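## Task

Rotate the blue die until its upward face shows the same number as the black die's upward face, and set it down entirely within the mat. All other dice must still show their current top numbers at the end, and every die must be resting flat. Nothing may count as done if it stays in place only because the robot holds it. At the end, release the die and pull the gripper away.

## Robot and tools

Robot: one 7-joint arm with a two-finger parallel gripper. Joints from base outward are waist, shoulder, upper arm roll, elbow, forearm roll, wrist pitch, wrist roll. The only camera is cam_wrist (616x616 fisheye, mounted on the hand). Loose objects may occasionally get a short external push, and a held part may be tugged.

Frames. The scene frame has its origin on the table surface under the arm base; +z is up and +y points left when facing along +x. The base may sit slightly tilted. The state line reports end_effector_position (metres) and end_effector_quat_wxyz in this scene frame; the reported position can be somewhat off, more so at long reach. The gripper frame: fingers point along its +z, and the jaws close along its y. end_effector_position is the spot between the pads when shut; fingertips extend about 33 mm past it when closed and 9 mm when fully open. Closing pushes the fingertips roughly 24 mm farther from the arm, so keep that clearance above the table.

Row format (used by both motion tools): 9 numbers, each in [-1, 1]: dx, dy, dz, rx, ry, rz, position, force_limit, speed. The first six are an offset, not a pose, expressed in the gripper's own axes; 1.0 equals 0.6 m for dx/dy/dz and 180 degrees for rx/ry/rz, and rx, ry, rz form a single rotation vector. position: +1 fully open (140 mm), about -0.8 pads touch, -1 keeps closing until blocked. force_limit: -1 about 14 N, 0 about 60 N, +1 about 107 N (for parts up to 40 mm wide). speed (finger speed): -1 about 30 mm/s, 0 about 140, +1 about 250. Optionally 7 further numbers in 0 to 1 scale each joint's position gain, in joint order; they persist until changed.

execute_actions(actions): a list of actions run in sequence; an empty list just returns state and images. Each action is a table of up to 15 rows, one row per 1/30 s step; if shorter, its last row repeats to fill 15 steps (0.5 s). Every row's offset is measured from the gripper pose measured when that action began (for a call's first action, the last pose reported in this scene), never from the preceding row. Each step the commanded pose is clipped to at most 70 mm and 16 degrees from the measured pose, so large offsets need several actions; after an action the arm continues only to the last clipped pose.

move(target, speed, blocking): target is one row whose offset is taken from the pose in the most recent result that showed one; the arm follows a straight path there, turning the short way. speed is path top speed in m/s, 0.002 to 0.5 (default 0.25), with rotation capped at twice that in rad/s. Paths last 0.5 to 10 s; longer ones are cut off at 10 s. Finger values are sent at the start. It does not slow for obstacles, the hand may lag, wander or overshoot the speed. Contact is harder with faster moves and with targets set deeper past the contact. Result adds a "move:" line: done, off_target, moving, held or fault, plus limits (paced = command clipped; held = some steps blocked by a check, after which motion may spike) and distance to target. blocking=false returns after 0.5 s; then poll with wait(0), and no other rows or moves are accepted until a result shows the end (or call stop).

wait(seconds): 0 to 10, arm keeps last command; returns early if a running move finishes. stop(): brakes the running move (needs stopping room; fingers keep moving). zoom_image(camera, region): camera must be "cam_wrist", region [x0, y0, x1, y1] in image pixels from top-left, at most 504 by 504. finished_scene(scene): 1 or 2; ends that scene irreversibly and reports success; the goal must already hold stably. Replying with no tool call ends everything.

Gripping: command position -1, then confirm object_status is 2. Codes: 0 moving, 1 blocked while opening, 2 blocked while closing, 3 reached target or pads met (thin items may still be held). To squeeze harder, raise force_limit and switch position between -1 and -0.98. position_measured is in counts: 3 open, 230 pads touching, not linear.

Other result lines: "Hand target" is where the controller is currently driving; "pose unreachable" means the clearance check altered or blocked the command (base mount counts as arm); step readings list positions, with HELD on restrained steps; External joint torques estimate outside loads (includes friction and held weight). Joint limits (rad): waist -2.744 to 2.744, shoulder -1.784 to 1.784, upper arm roll -2.901 to 2.901, elbow -3.042 to -0.152, forearm roll -2.807 to 2.807, wrist pitch 0.544 to 4.517, wrist roll -3.016 to 3.016.

Avoid: load limits (N m) waist 35, shoulder 35, upper arm roll 32, elbow 30, forearm roll 12, wrist pitch 12, wrist roll 12; exceeding one causes a TORQUE FAULT, a 10 s halt and skipped remaining actions. Holding loads heats motors (MOTOR HOT warning, then OVER-TEMPERATURE FAULT braking). Never push or drop anything off the table; avoid slams, drops, slips and forceful shoving. Approach the dice slowly, set them down gently, open, and lift clear before finishing.

Each tool is called after "Emit:" as name(argument=value, ...) on one line, values as JSON.

## Session

Emit:
execute_actions(actions=[])

Scene clock: 0.00 s.
end_effector_position=(+0.1765, -0.3484, +0.2487) position_measured=3 object_status=3 end_effector_quat_wxyz=(-0.047, +0.824, -0.550, +0.128)
Joint positions: [-1.072 -0.627 -0.142 -2.76   0.172  2.289 -1.708]
Joint velocities: [-0.001 -0.001  0.    -0.001 -0.001 -0.001 -0.   ]
Joint torques (N m, as the joint torque sensors report them, + toward a larger angle): no reading
External joint torques (N m, as the arm's controller estimates them; a push from outside toward a larger angle lowers the number): no reading
Hand target: +0.177, -0.348, +0.249; -0.047, +0.824, -0.550, +0.128
Joint stiffness scale: [1. 1. 1. 1. 1. 1. 1.]

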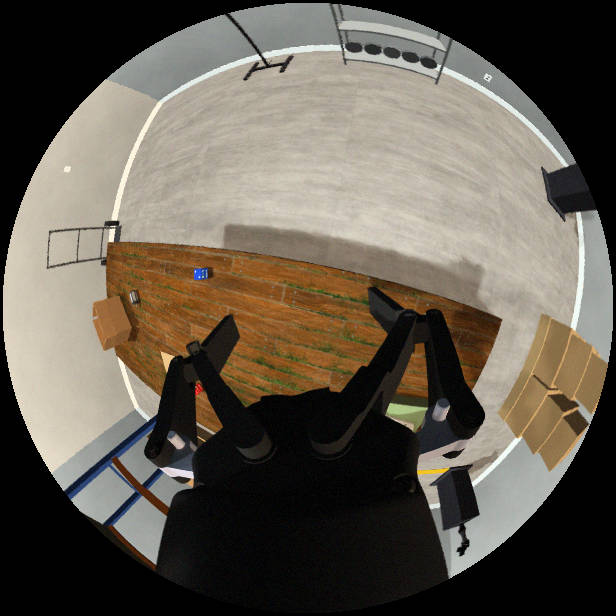

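Emit:
move(target=[-0.265,-0.401,-0.215,-0.0317,-0.0867,-0.372,1,0,0], speed=0.3)

Scene clock: 18.27 s.
end_effector_position=(+0.3043, -0.1016, +0.4001) position_measured=3 object_status=3 end_effector_quat_wxyz=(+0.002, +1.000, -0.006, +0.000)
Joint positions: [-0.47  -0.749  0.131 -2.394  0.075  1.644 -1.954]
Joint velocities: [ 0.005  0.001 -0.003  0.001 -0.004 -0.011 -0.015]
Joint torques (N m, as the joint torque sensors report them, + toward a larger angle): [ 0.7  -5.58 -4.05 22.79  0.19  2.14 -0.44]
External joint torques (N m, as the arm's controller estimates them; a push from outside toward a larger angle lowers the number): [ 0.67  0.29 -1.16 -1.2  -0.7  -0.38 -0.44]
Hand target: +0.303, -0.102, +0.400; +0.001, +1.000, -0.000, -0.002
Off the commanded pose: 0.004 m, 1 deg.
Joint stiffness scale: [1. 1. 1. 1. 1. 1. 1.]
move: off_target
camera_calibration (this result's frames):
cam_wrist: T_world_to_cam=[[-0.185607, -0.982155, 0.0303478, -0.0596688], [-0.925144, 0.185075, 0.331445, 0.176047], [-0.331147, 0.0334425, -0.942987, 0.670663], [0, 0, 0, 1]] pos_world=[0.373881, -0.113614, 0.575888]

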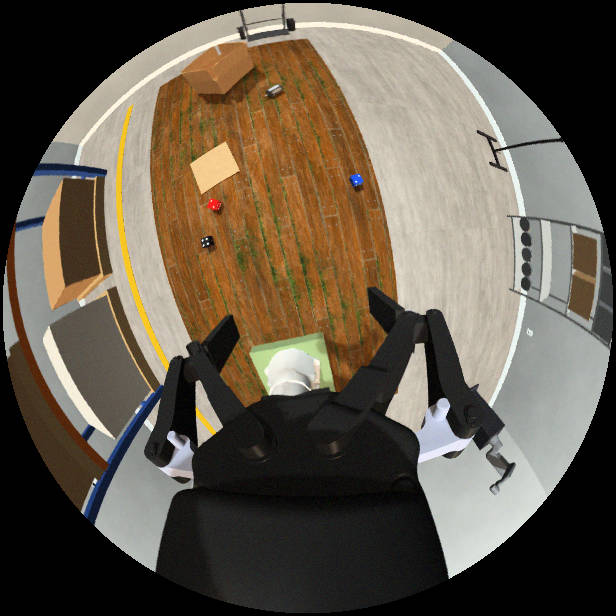

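Emit:
zoom_image(camera="cam_wrist", region=[170, 130, 270, 260])

Emit:
zoom_image(camera="cam_wrist", region=[326, 150, 386, 210])

Region (170, 130, 270, 260) of cam_wrist's 616x616 image, scaled by 3.877, with more detail than that image has; it fills the left 388 columns of this view, and the rest is white.

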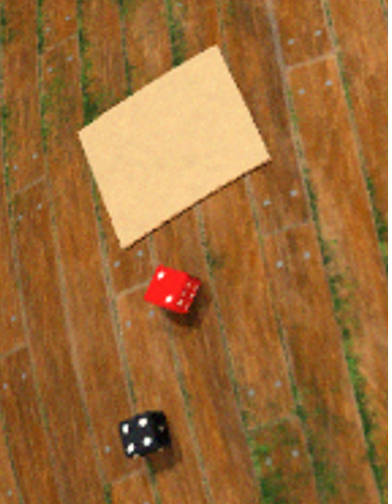

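Region (326, 150, 386, 210) of cam_wrist's 616x616 image, scaled by 8.400, with more detail than that image has.

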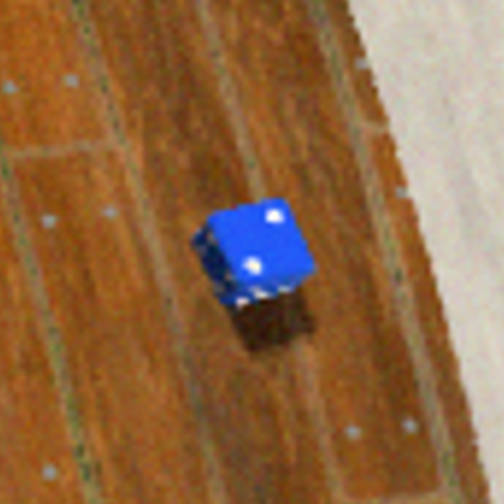

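Emit:
move(target=[0.093,0.13,0.533,0,0,0,1,0,0], speed=0.3)

Emit:
zoom_image(camera="cam_wrist", region=[320, 100, 440, 220])

Scene clock: 29.20 s.
end_effector_position=(+0.3573, -0.1784, +0.0802) position_measured=3 object_status=3 end_effector_quat_wxyz=(-0.001, +1.000, -0.005, -0.001)
Joint positions: [-0.552 -0.065  0.113 -2.721 -0.008  2.648 -2.009]
Joint velocities: [-0.     0.001 -0.001  0.    -0.001  0.012  0.   ]
Joint torques (N m, as the joint torque sensors report them, + toward a larger angle): [ -1.46 -23.57  -1.24  17.49  -0.2    3.02  -0.05]
External joint torques (N m, as the arm's controller estimates them; a push from outside toward a larger angle lowers the number): [-1.74 -0.84 -1.29 -0.14 -0.62  0.53 -0.05]
Hand target: +0.358, -0.181, +0.080; +0.000, +1.000, -0.006, +0.001
Off the commanded pose: 0.003 m, 0 deg.
Joint stiffness scale: [1. 1. 1. 1. 1. 1. 1.]
move: done
camera_calibration (this result's frames):
cam_wrist: T_world_to_cam=[[-0.183319, -0.982703, 0.0262353, -0.116042], [-0.92471, 0.181435, 0.334653, 0.344295], [-0.333624, 0.0370883, -0.941976, 0.390599], [0, 0, 0, 1]] pos_world=[0.427414, -0.190989, 0.25576]

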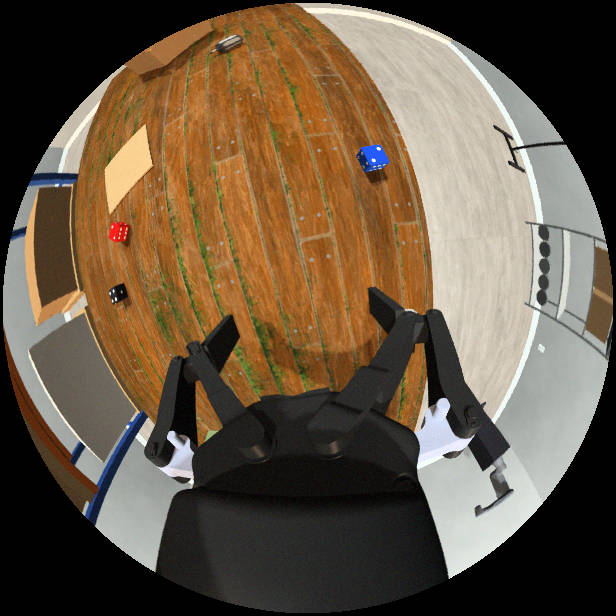

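Region (320, 100, 440, 220) of cam_wrist's 616x616 image, scaled by 4.200, with more detail than that image has.

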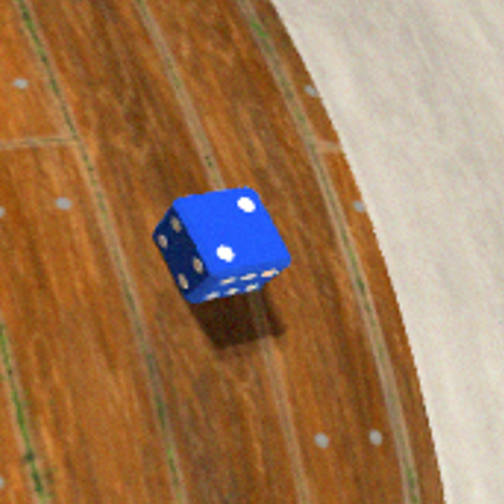

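Emit:
move(target=[0.251,0.055,-0.032,-0.1706,0.2087,0.4117,0,0,0], speed=0.3)

Scene clock: 59.87 s.
end_effector_position=(+0.5077, -0.2148, +0.0992) position_measured=129 object_status=3 end_effector_quat_wxyz=(+0.248, +0.718, -0.583, +0.289)
Joint positions: [-0.136  0.266  0.042 -2.363 -1.327  2.351  0.797]
Joint velocities: [ 0.001  0.     0.001  0.    -0.003 -0.002  0.033]
Joint torques (N m, as the joint torque sensors report them, + toward a larger angle): [  0.97 -34.27   0.16  15.13  -0.54   0.06   0.24]
External joint torques (N m, as the arm's controller estimates them; a push from outside toward a larger angle lowers the number): [ 0.71 -1.43 -0.46 -1.5  -0.67 -0.41  0.22]
Hand target: +0.507, -0.215, +0.098; +0.248, +0.714, -0.587, +0.291
Off the commanded pose: 0.002 m, 1 deg.
Joint stiffness scale: [1. 1. 1. 1. 1. 1. 1.]
move: done; limits=paced
camera_calibration (this result's frames):
cam_wrist: T_world_to_cam=[[-0.994963, -0.0548062, -0.0839355, 0.497531], [-0.0144273, 0.906883, -0.421135, 0.252245], [0.0992005, -0.417803, -0.903106, 0.138682], [0, 0, 0, 1]] pos_world=[0.484906, -0.143548, 0.273234]

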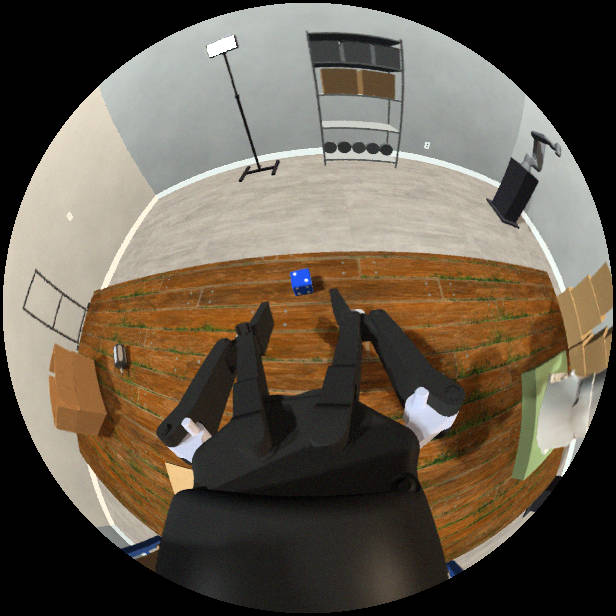

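Emit:
zoom_image(camera="cam_wrist", region=[240, 240, 360, 360])

Region (240, 240, 360, 360) of cam_wrist's 616x616 image, scaled by 4.200, with more detail than that image has.

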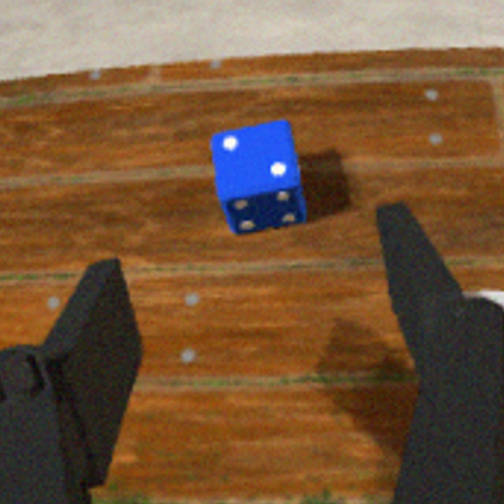

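Emit:
move(target=[0.011,-0.005,0.14,0,0,0,0,0,0], speed=0.15)

Emit:
zoom_image(camera="cam_wrist", region=[240, 240, 360, 360])

Scene clock: 77.83 s.
end_effector_position=(+0.5214, -0.2765, +0.0446) position_measured=129 object_status=3 end_effector_quat_wxyz=(+0.251, +0.720, -0.580, +0.287)
Joint positions: [-0.203  0.452 -0.03  -2.241 -1.486  2.442  0.86 ]
Joint velocities: [ 0.    -0.001 -0.001 -0.001 -0.007  0.008  0.016]
Joint torques (N m, as the joint torque sensors report them, + toward a larger angle): [ -0.76 -38.72  -0.35  15.8   -0.57   0.78   0.24]
External joint torques (N m, as the arm's controller estimates them; a push from outside toward a larger angle lowers the number): [-1.   -1.4  -0.35  0.39 -0.75  0.41  0.22]
Hand target: +0.522, -0.277, +0.044; +0.248, +0.718, -0.583, +0.289
Off the commanded pose: 0.001 m, 1 deg.
Joint stiffness scale: [1. 1. 1. 1. 1. 1. 1.]
move: done
camera_calibration (this result's frames):
cam_wrist: T_world_to_cam=[[-0.995317, -0.0598817, -0.0758878, 0.501613], [-0.0223077, 0.906123, -0.422427, 0.289344], [0.0940593, -0.418755, -0.903215, 0.0646736], [0, 0, 0, 1]] pos_world=[0.499635, -0.205061, 0.218707]

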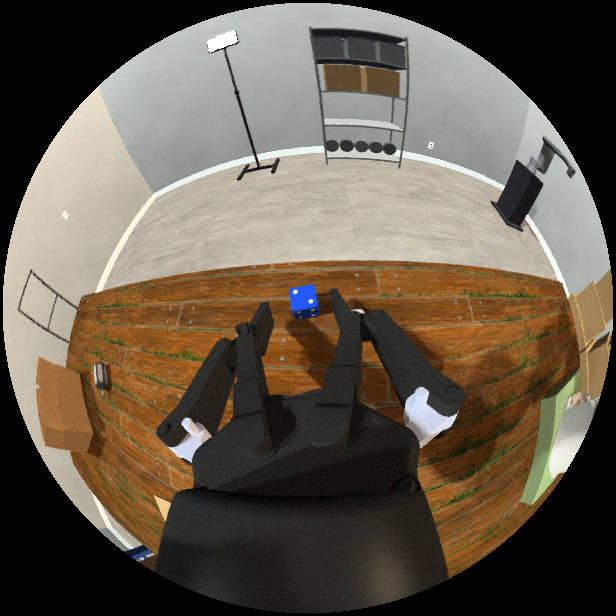

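Region (240, 240, 360, 360) of cam_wrist's 616x616 image, scaled by 4.200, with more detail than that image has.

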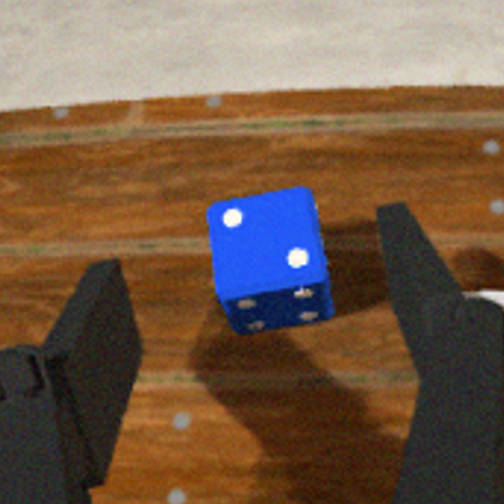

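Emit:
move(target=[0,-0.0015,0.039,0,0,0,0,0,0], speed=0.08)

Emit:
move(target=[0,0,0,0,0,0,-1,0,0])

Emit:
zoom_image(camera="cam_wrist", region=[240, 240, 360, 360])

Scene clock: 84.97 s.
end_effector_position=(+0.5247, -0.2914, +0.0283) position_measured=129 object_status=3 end_effector_quat_wxyz=(+0.253, +0.722, -0.577, +0.286)
Joint positions: [-0.217  0.508 -0.045 -2.2   -1.522  2.461  0.872]
Joint velocities: [ 0.001  0.001 -0.001  0.005 -0.009  0.008  0.009]
Joint torques (N m, as the joint torque sensors report them, + toward a larger angle): [ -1.24 -40.19  -1.2   15.43  -0.46   0.71   0.24]
External joint torques (N m, as the arm's controller estimates them; a push from outside toward a larger angle lowers the number): [-1.63 -1.9  -1.09  0.48 -0.64  0.35  0.22]
Hand target: +0.525, -0.292, +0.028; +0.250, +0.720, -0.580, +0.287
Off the commanded pose: 0.001 m, 0 deg.
Joint stiffness scale: [1. 1. 1. 1. 1. 1. 1.]
move: done
camera_calibration (this result's frames):
cam_wrist: T_world_to_cam=[[-0.995523, -0.0641087, -0.0694528, 0.501459], [-0.0287053, 0.905175, -0.424069, 0.299163], [0.0900534, -0.420177, -0.902963, 0.0451089], [0, 0, 0, 1]] pos_world=[0.503739, -0.219693, 0.202425]

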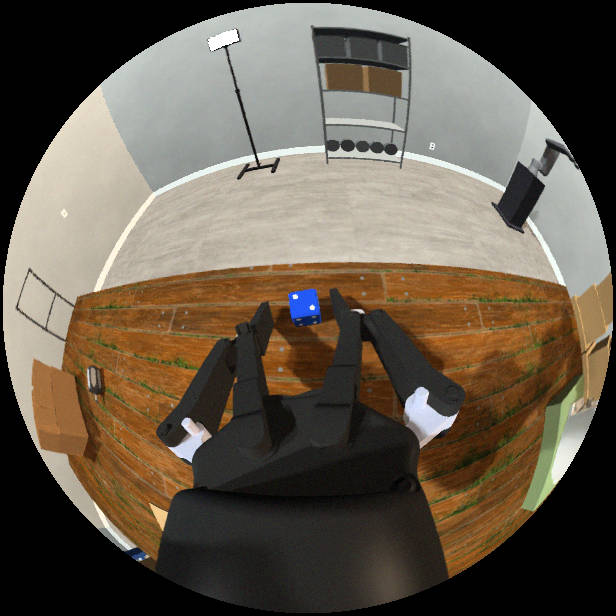

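Scene clock: 85.47 s.
end_effector_position=(+0.5248, -0.2914, +0.0286) position_measured=190 object_status=2 end_effector_quat_wxyz=(+0.252, +0.722, -0.577, +0.286)
Joint positions: [-0.217  0.508 -0.045 -2.2   -1.522  2.461  0.872]
Joint velocities: [-0.001 -0.    -0.    -0.002 -0.    -0.     0.   ]
Joint torques (N m, as the joint torque sensors report them, + toward a larger angle): [  0.02 -40.74  -0.52  14.66   0.07   0.3    0.  ]
External joint torques (N m, as the arm's controller estimates them; a push from outside toward a larger angle lowers the number): [-0.34 -2.38 -0.4  -0.39 -0.11 -0.06 -0.02]
Hand target: +0.525, -0.291, +0.028; +0.253, +0.722, -0.577, +0.286
Off the commanded pose: 0.000 m, 0 deg.
Joint stiffness scale: [1. 1. 1. 1. 1. 1. 1.]
move: done
camera_calibration (this result's frames):
cam_wrist: T_world_to_cam=[[-0.995494, -0.0641175, -0.069859, 0.501615], [-0.0285314, 0.905133, -0.424169, 0.299199], [0.0904284, -0.420265, -0.902884, 0.0450667], [0, 0, 0, 1]] pos_world=[0.503816, -0.219712, 0.202643]

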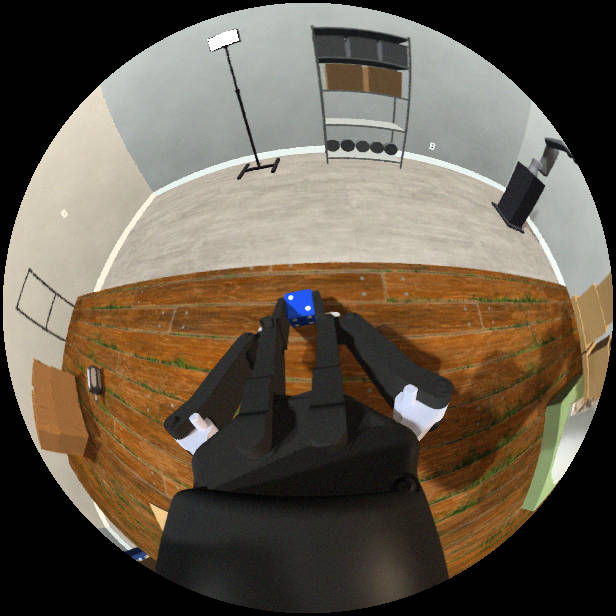

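Region (240, 240, 360, 360) of cam_wrist's 616x616 image, scaled by 4.200, with more detail than that image has.

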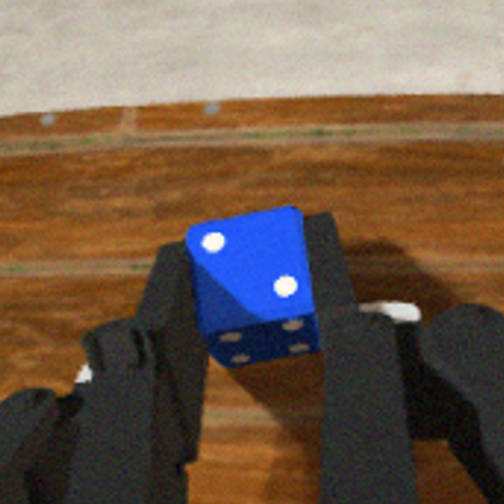

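Emit:
move(target=[0.0707,0,-0.0707,0,0,0,-1,0,0], speed=0.2)

Scene clock: 104.70 s.
end_effector_position=(+0.5279, -0.2907, +0.0889) position_measured=190 object_status=2 end_effector_quat_wxyz=(+0.249, +0.718, -0.582, +0.290)
Joint positions: [-0.217  0.359 -0.04  -2.254 -1.416  2.446  0.745]
Joint velocities: [-0.     0.    -0.001  0.001  0.006 -0.001 -0.036]
Joint torques (N m, as the joint torque sensors report them, + toward a larger angle): [ -0.17 -38.53   0.13  15.45   0.75   0.02  -0.37]
External joint torques (N m, as the arm's controller estimates them; a push from outside toward a larger angle lowers the number): [-0.5  -2.45  0.09 -1.5   0.51 -0.5  -0.39]
Hand target: +0.527, -0.291, +0.089; +0.252, +0.722, -0.577, +0.287
Off the commanded pose: 0.001 m, 1 deg.
Joint stiffness scale: [1. 1. 1. 1. 1. 1. 1.]
move: done
camera_calibration (this result's frames):
cam_wrist: T_world_to_cam=[[-0.994923, -0.056841, -0.0830458, 0.511899], [-0.0164962, 0.906167, -0.422598, 0.318016], [0.0992743, -0.419082, -0.902505, 0.0951903], [0, 0, 0, 1]] pos_world=[0.505096, -0.219187, 0.262814]

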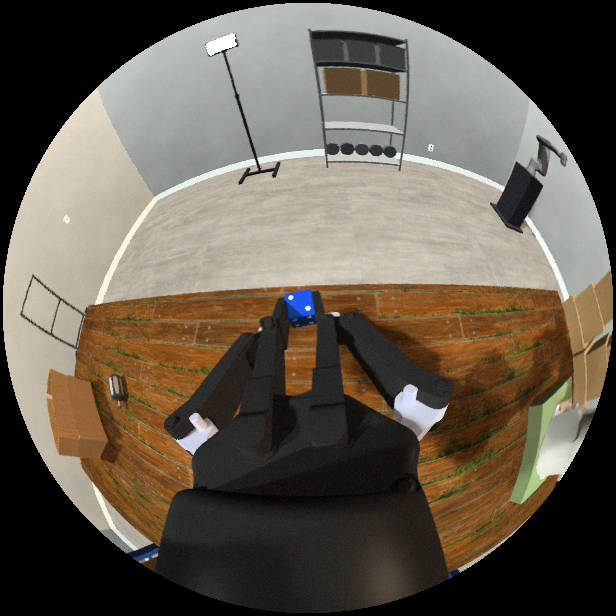

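Emit:
move(target=[-0.398,-0.378,-0.434,0,-0.5,0,-1,0,0], speed=0.3)

Scene clock: 115.33 s.
end_effector_position=(+0.6859, +0.0977, +0.1044) position_measured=190 object_status=2 end_effector_quat_wxyz=(-0.244, +0.710, -0.590, -0.297)
Joint positions: [-0.707  1.138  0.892 -1.305 -0.054  1.932 -0.269]
Joint velocities: [ 0.001  0.006  0.002  0.    -0.    -0.013 -0.005]
Joint torques (N m, as the joint torque sensors report them, + toward a larger angle): [  1.69 -51.59  21.61  15.9    0.95   0.93  -0.41]
External joint torques (N m, as the arm's controller estimates them; a push from outside toward a larger angle lowers the number): [ 1.08 -3.14 -0.22  0.6  -0.45 -0.36 -0.39]
Hand target: +0.685, +0.100, +0.105; -0.244, +0.713, -0.585, -0.298
Off the commanded pose: 0.008 m, 1 deg.
Joint stiffness scale: [1. 1. 1. 1. 1. 1. 1.]
move: off_target
camera_calibration (this result's frames):
cam_wrist: T_world_to_cam=[[-0.985839, -0.0812003, 0.146722, 0.664651], [0.0961847, 0.442909, 0.891392, -0.193963], [-0.137366, 0.892882, -0.428827, 0.240938], [0, 0, 0, 1]] pos_world=[0.706992, -0.075251, 0.178699]

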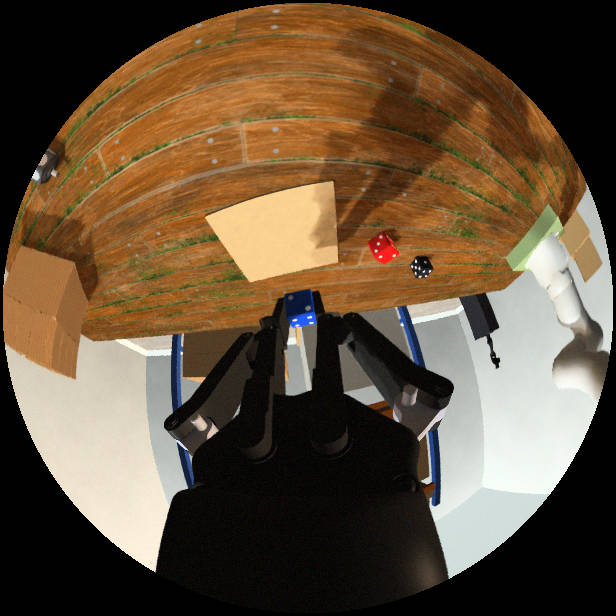

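Emit:
move(target=[0.0762,0,0.0756,0,0,0,-1,0,0], speed=0.12)

Emit:
zoom_image(camera="cam_wrist", region=[220, 220, 380, 380])

Scene clock: 125.87 s.
end_effector_position=(+0.6834, +0.0964, +0.0392) position_measured=190 object_status=2 end_effector_quat_wxyz=(-0.242, +0.707, -0.593, -0.300)
Joint positions: [-0.681  1.243  0.855 -1.269 -0.091  1.982 -0.301]
Joint velocities: [ 0.    -0.002  0.002  0.001 -0.004  0.004 -0.007]
Joint torques (N m, as the joint torque sensors report them, + toward a larger angle): [  1.36 -52.26  22.03  14.53   0.62   1.62  -0.43]
External joint torques (N m, as the arm's controller estimates them; a push from outside toward a larger angle lowers the number): [ 0.68 -2.28 -0.05  0.25 -0.65  0.39 -0.41]
Hand target: +0.685, +0.097, +0.040; -0.244, +0.710, -0.590, -0.297
Off the commanded pose: 0.003 m, 1 deg.
Joint stiffness scale: [1. 1. 1. 1. 1. 1. 1.]
move: done
camera_calibration (this result's frames):
cam_wrist: T_world_to_cam=[[-0.9847, -0.075107, 0.15724, 0.669868], [0.10841, 0.442419, 0.890232, -0.143269], [-0.136429, 0.893658, -0.427508, 0.213017], [0, 0, 0, 1]] pos_world=[0.704212, -0.0766682, 0.113279]

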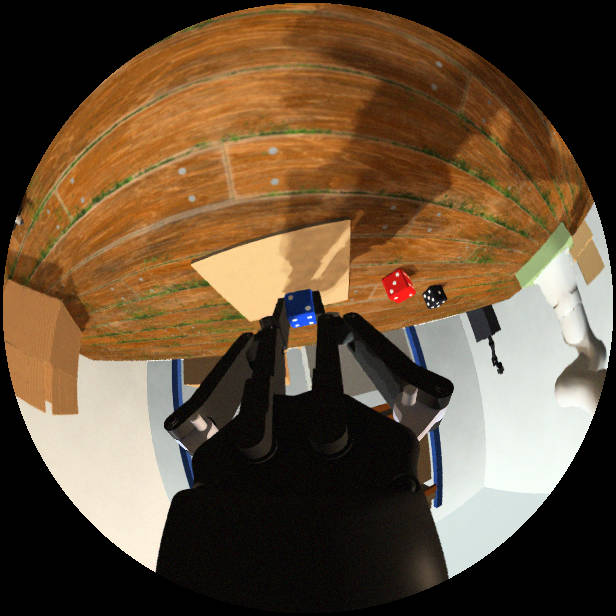

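Region (220, 220, 380, 380) of cam_wrist's 616x616 image, scaled by 3.150, with more detail than that image has.

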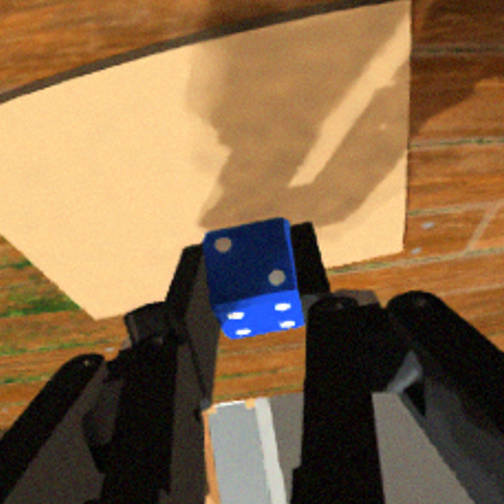

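Emit:
move(target=[0.008,0,0.008,0,0,0,-1,0,0], speed=0.02)

Emit:
zoom_image(camera="cam_wrist", region=[220, 220, 380, 380])

Scene clock: 132.20 s.
end_effector_position=(+0.6824, +0.0963, +0.0336) position_measured=190 object_status=2 end_effector_quat_wxyz=(-0.242, +0.706, -0.594, -0.302)
Joint positions: [-0.68   1.254  0.853 -1.265 -0.093  1.984 -0.304]
Joint velocities: [ 0.001  0.001 -0.001  0.002 -0.001  0.002 -0.001]
Joint torques (N m, as the joint torque sensors report them, + toward a larger angle): [  2.27 -52.    20.57  14.94   0.65   1.66  -0.15]
External joint torques (N m, as the arm's controller estimates them; a push from outside toward a larger angle lowers the number): [ 1.78 -2.22 -1.3   0.85 -0.6   0.46 -0.13]
Hand target: +0.683, +0.096, +0.032; -0.242, +0.707, -0.593, -0.300
Off the commanded pose: 0.001 m, 0 deg.
Joint stiffness scale: [1. 1. 1. 1. 1. 1. 1.]
move: done
camera_calibration (this result's frames):
cam_wrist: T_world_to_cam=[[-0.984262, -0.0742515, 0.16036, 0.66929], [0.112006, 0.43977, 0.891099, -0.14035], [-0.136687, 0.895036, -0.424532, 0.210505], [0, 0, 0, 1]] pos_world=[0.70325, -0.076992, 0.107105]

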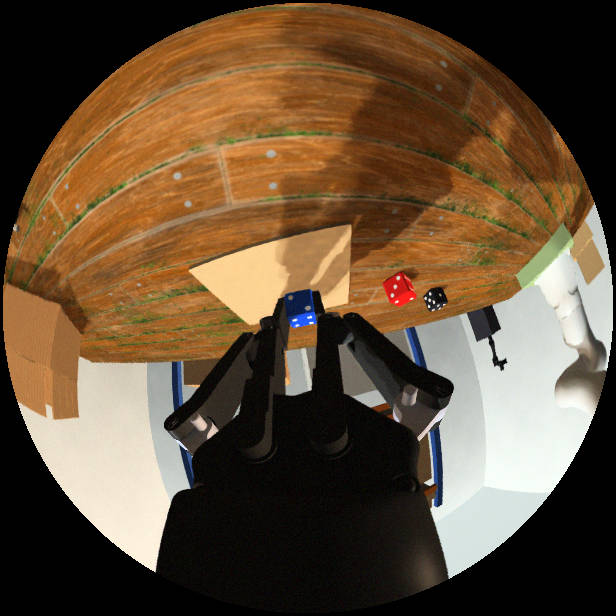

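Region (220, 220, 380, 380) of cam_wrist's 616x616 image, scaled by 3.150, with more detail than that image has.

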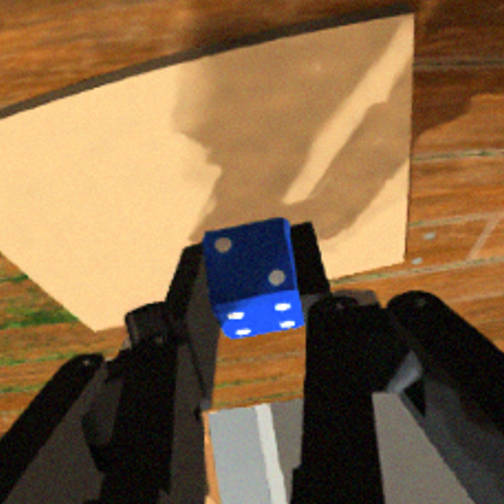

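Emit:
move(target=[0.006,0,0.006,0,0,0,-1,0,0], speed=0.02)

Emit:
zoom_image(camera="cam_wrist", region=[220, 220, 380, 380])

Scene clock: 135.63 s.
end_effector_position=(+0.6823, +0.0964, +0.0323) position_measured=190 object_status=2 end_effector_quat_wxyz=(-0.242, +0.705, -0.594, -0.303)
Joint positions: [-0.68   1.258  0.853 -1.262 -0.094  1.983 -0.304]
Joint velocities: [ 0.     0.001  0.001  0.001  0.001 -0.001 -0.   ]
Joint torques (N m, as the joint torque sensors report them, + toward a larger angle): [  1.46 -50.02  19.49  14.35   0.52   1.91  -0.23]
External joint torques (N m, as the arm's controller estimates them; a push from outside toward a larger angle lowers the number): [ 0.85 -0.33 -2.36  0.39 -0.73  0.73 -0.21]
Hand target: +0.682, +0.096, +0.028; -0.242, +0.706, -0.594, -0.302
Off the commanded pose: 0.004 m, 0 deg.
Joint stiffness scale: [1. 1. 1. 1. 1. 1. 1.]
move: off_target
camera_calibration (this result's frames):
cam_wrist: T_world_to_cam=[[-0.984073, -0.0736986, 0.161767, 0.669189], [0.113748, 0.438258, 0.891623, -0.140321], [-0.136607, 0.895823, -0.422895, 0.209661], [0, 0, 0, 1]] pos_world=[0.703133, -0.0770043, 0.105526]

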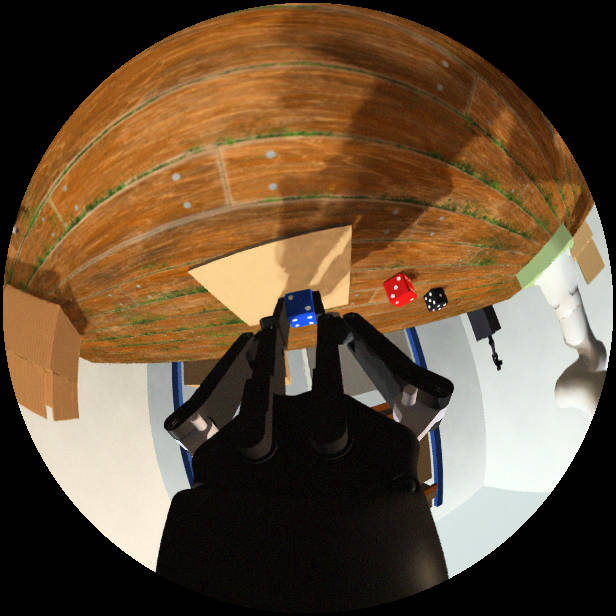

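Region (220, 220, 380, 380) of cam_wrist's 616x616 image, scaled by 3.150, with more detail than that image has.

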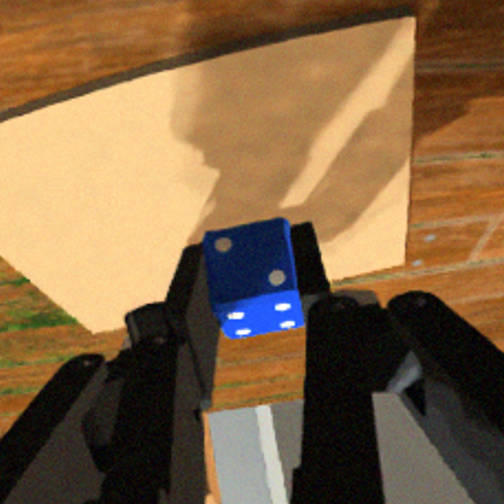

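Contact made. Release and retreat.

Emit:
move(target=[0,0,0,0,0,0,0,0,0])

Emit:
move(target=[-0.08,0,-0.2,0,0,0,0,0,0], speed=0.2)

Emit:
zoom_image(camera="cam_wrist", region=[180, 160, 460, 340])

Scene clock: 138.77 s.
end_effector_position=(+0.6823, +0.0965, +0.0324) position_measured=129 object_status=3 end_effector_quat_wxyz=(-0.242, +0.705, -0.594, -0.303)
Joint positions: [-0.68   1.258  0.853 -1.262 -0.094  1.983 -0.304]
Joint velocities: [ 0.    -0.001 -0.001 -0.     0.     0.001 -0.   ]
Joint torques (N m, as the joint torque sensors report them, + toward a larger angle): [  0.41 -53.06  21.12  12.92   1.18   1.31  -0.07]
External joint torques (N m, as the arm's controller estimates them; a push from outside toward a larger angle lowers the number): [-0.25 -3.17 -0.84 -1.09 -0.07  0.13 -0.05]
Hand target: +0.682, +0.096, +0.032; -0.242, +0.705, -0.594, -0.303
Off the commanded pose: 0.000 m, 0 deg.
Joint stiffness scale: [1. 1. 1. 1. 1. 1. 1.]
move: done
camera_calibration (this result's frames):
cam_wrist: T_world_to_cam=[[-0.984042, -0.0738793, 0.161873, 0.669157], [0.11378, 0.438167, 0.891663, -0.140425], [-0.136803, 0.895852, -0.422769, 0.209802], [0, 0, 0, 1]] pos_world=[0.703158, -0.0769851, 0.105591]

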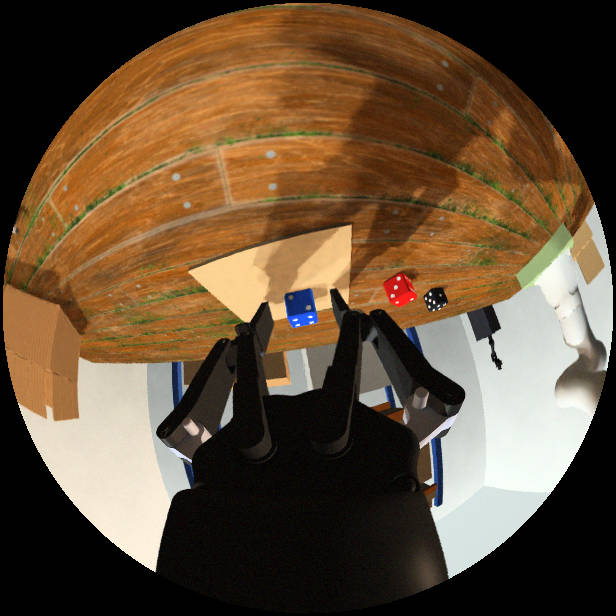

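Scene clock: 140.10 s.
end_effector_position=(+0.6958, +0.0446, +0.1513) position_measured=129 object_status=3 end_effector_quat_wxyz=(-0.244, +0.707, -0.592, -0.300)
Joint positions: [-0.721  1.131  0.899 -1.145 -0.049  1.757 -0.272]
Joint velocities: [ 0.001  0.002  0.     0.002  0.    -0.01   0.004]
Joint torques (N m, as the joint torque sensors report them, + toward a larger angle): [  1.46 -52.78  18.94  16.12   2.38   0.86   0.19]
External joint torques (N m, as the arm's controller estimates them; a push from outside toward a larger angle lowers the number): [ 0.96 -2.24 -1.47 -0.05  0.57 -0.42  0.21]
Hand target: +0.695, +0.046, +0.151; -0.242, +0.705, -0.594, -0.303
Off the commanded pose: 0.002 m, 1 deg.
Joint stiffness scale: [1. 1. 1. 1. 1. 1. 1.]
move: done
camera_calibration (this result's frames):
cam_wrist: T_world_to_cam=[[-0.985363, -0.0763329, 0.152424, 0.661797], [0.103978, 0.43943, 0.892239, -0.218647], [-0.135087, 0.895028, -0.425061, 0.307559], [0, 0, 0, 1]] pos_world=[0.716392, -0.128677, 0.224943]

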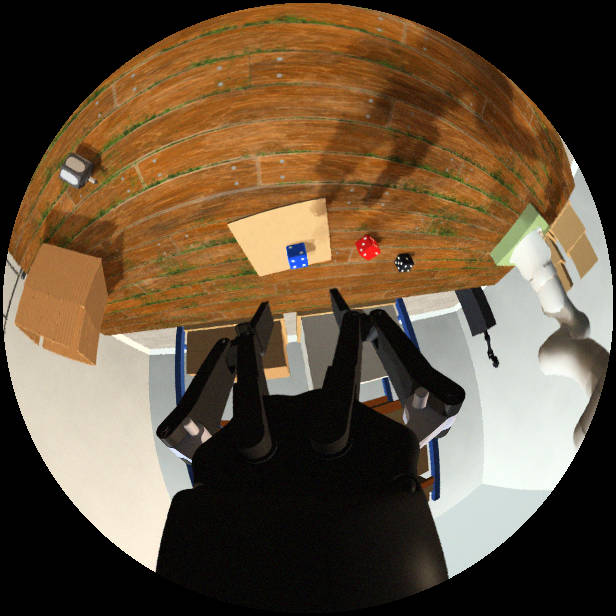

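Region (180, 160, 460, 340) of cam_wrist's 616x616 image, scaled by 1.800, with more detail than that image has; it fills the top 324 rows of this view, and the rest is white.

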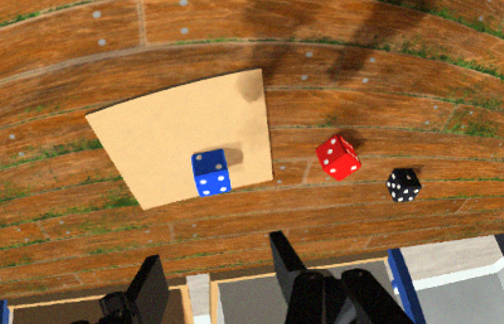

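Emit:
finished_scene(scene=1)

The scene is finished: the task was done.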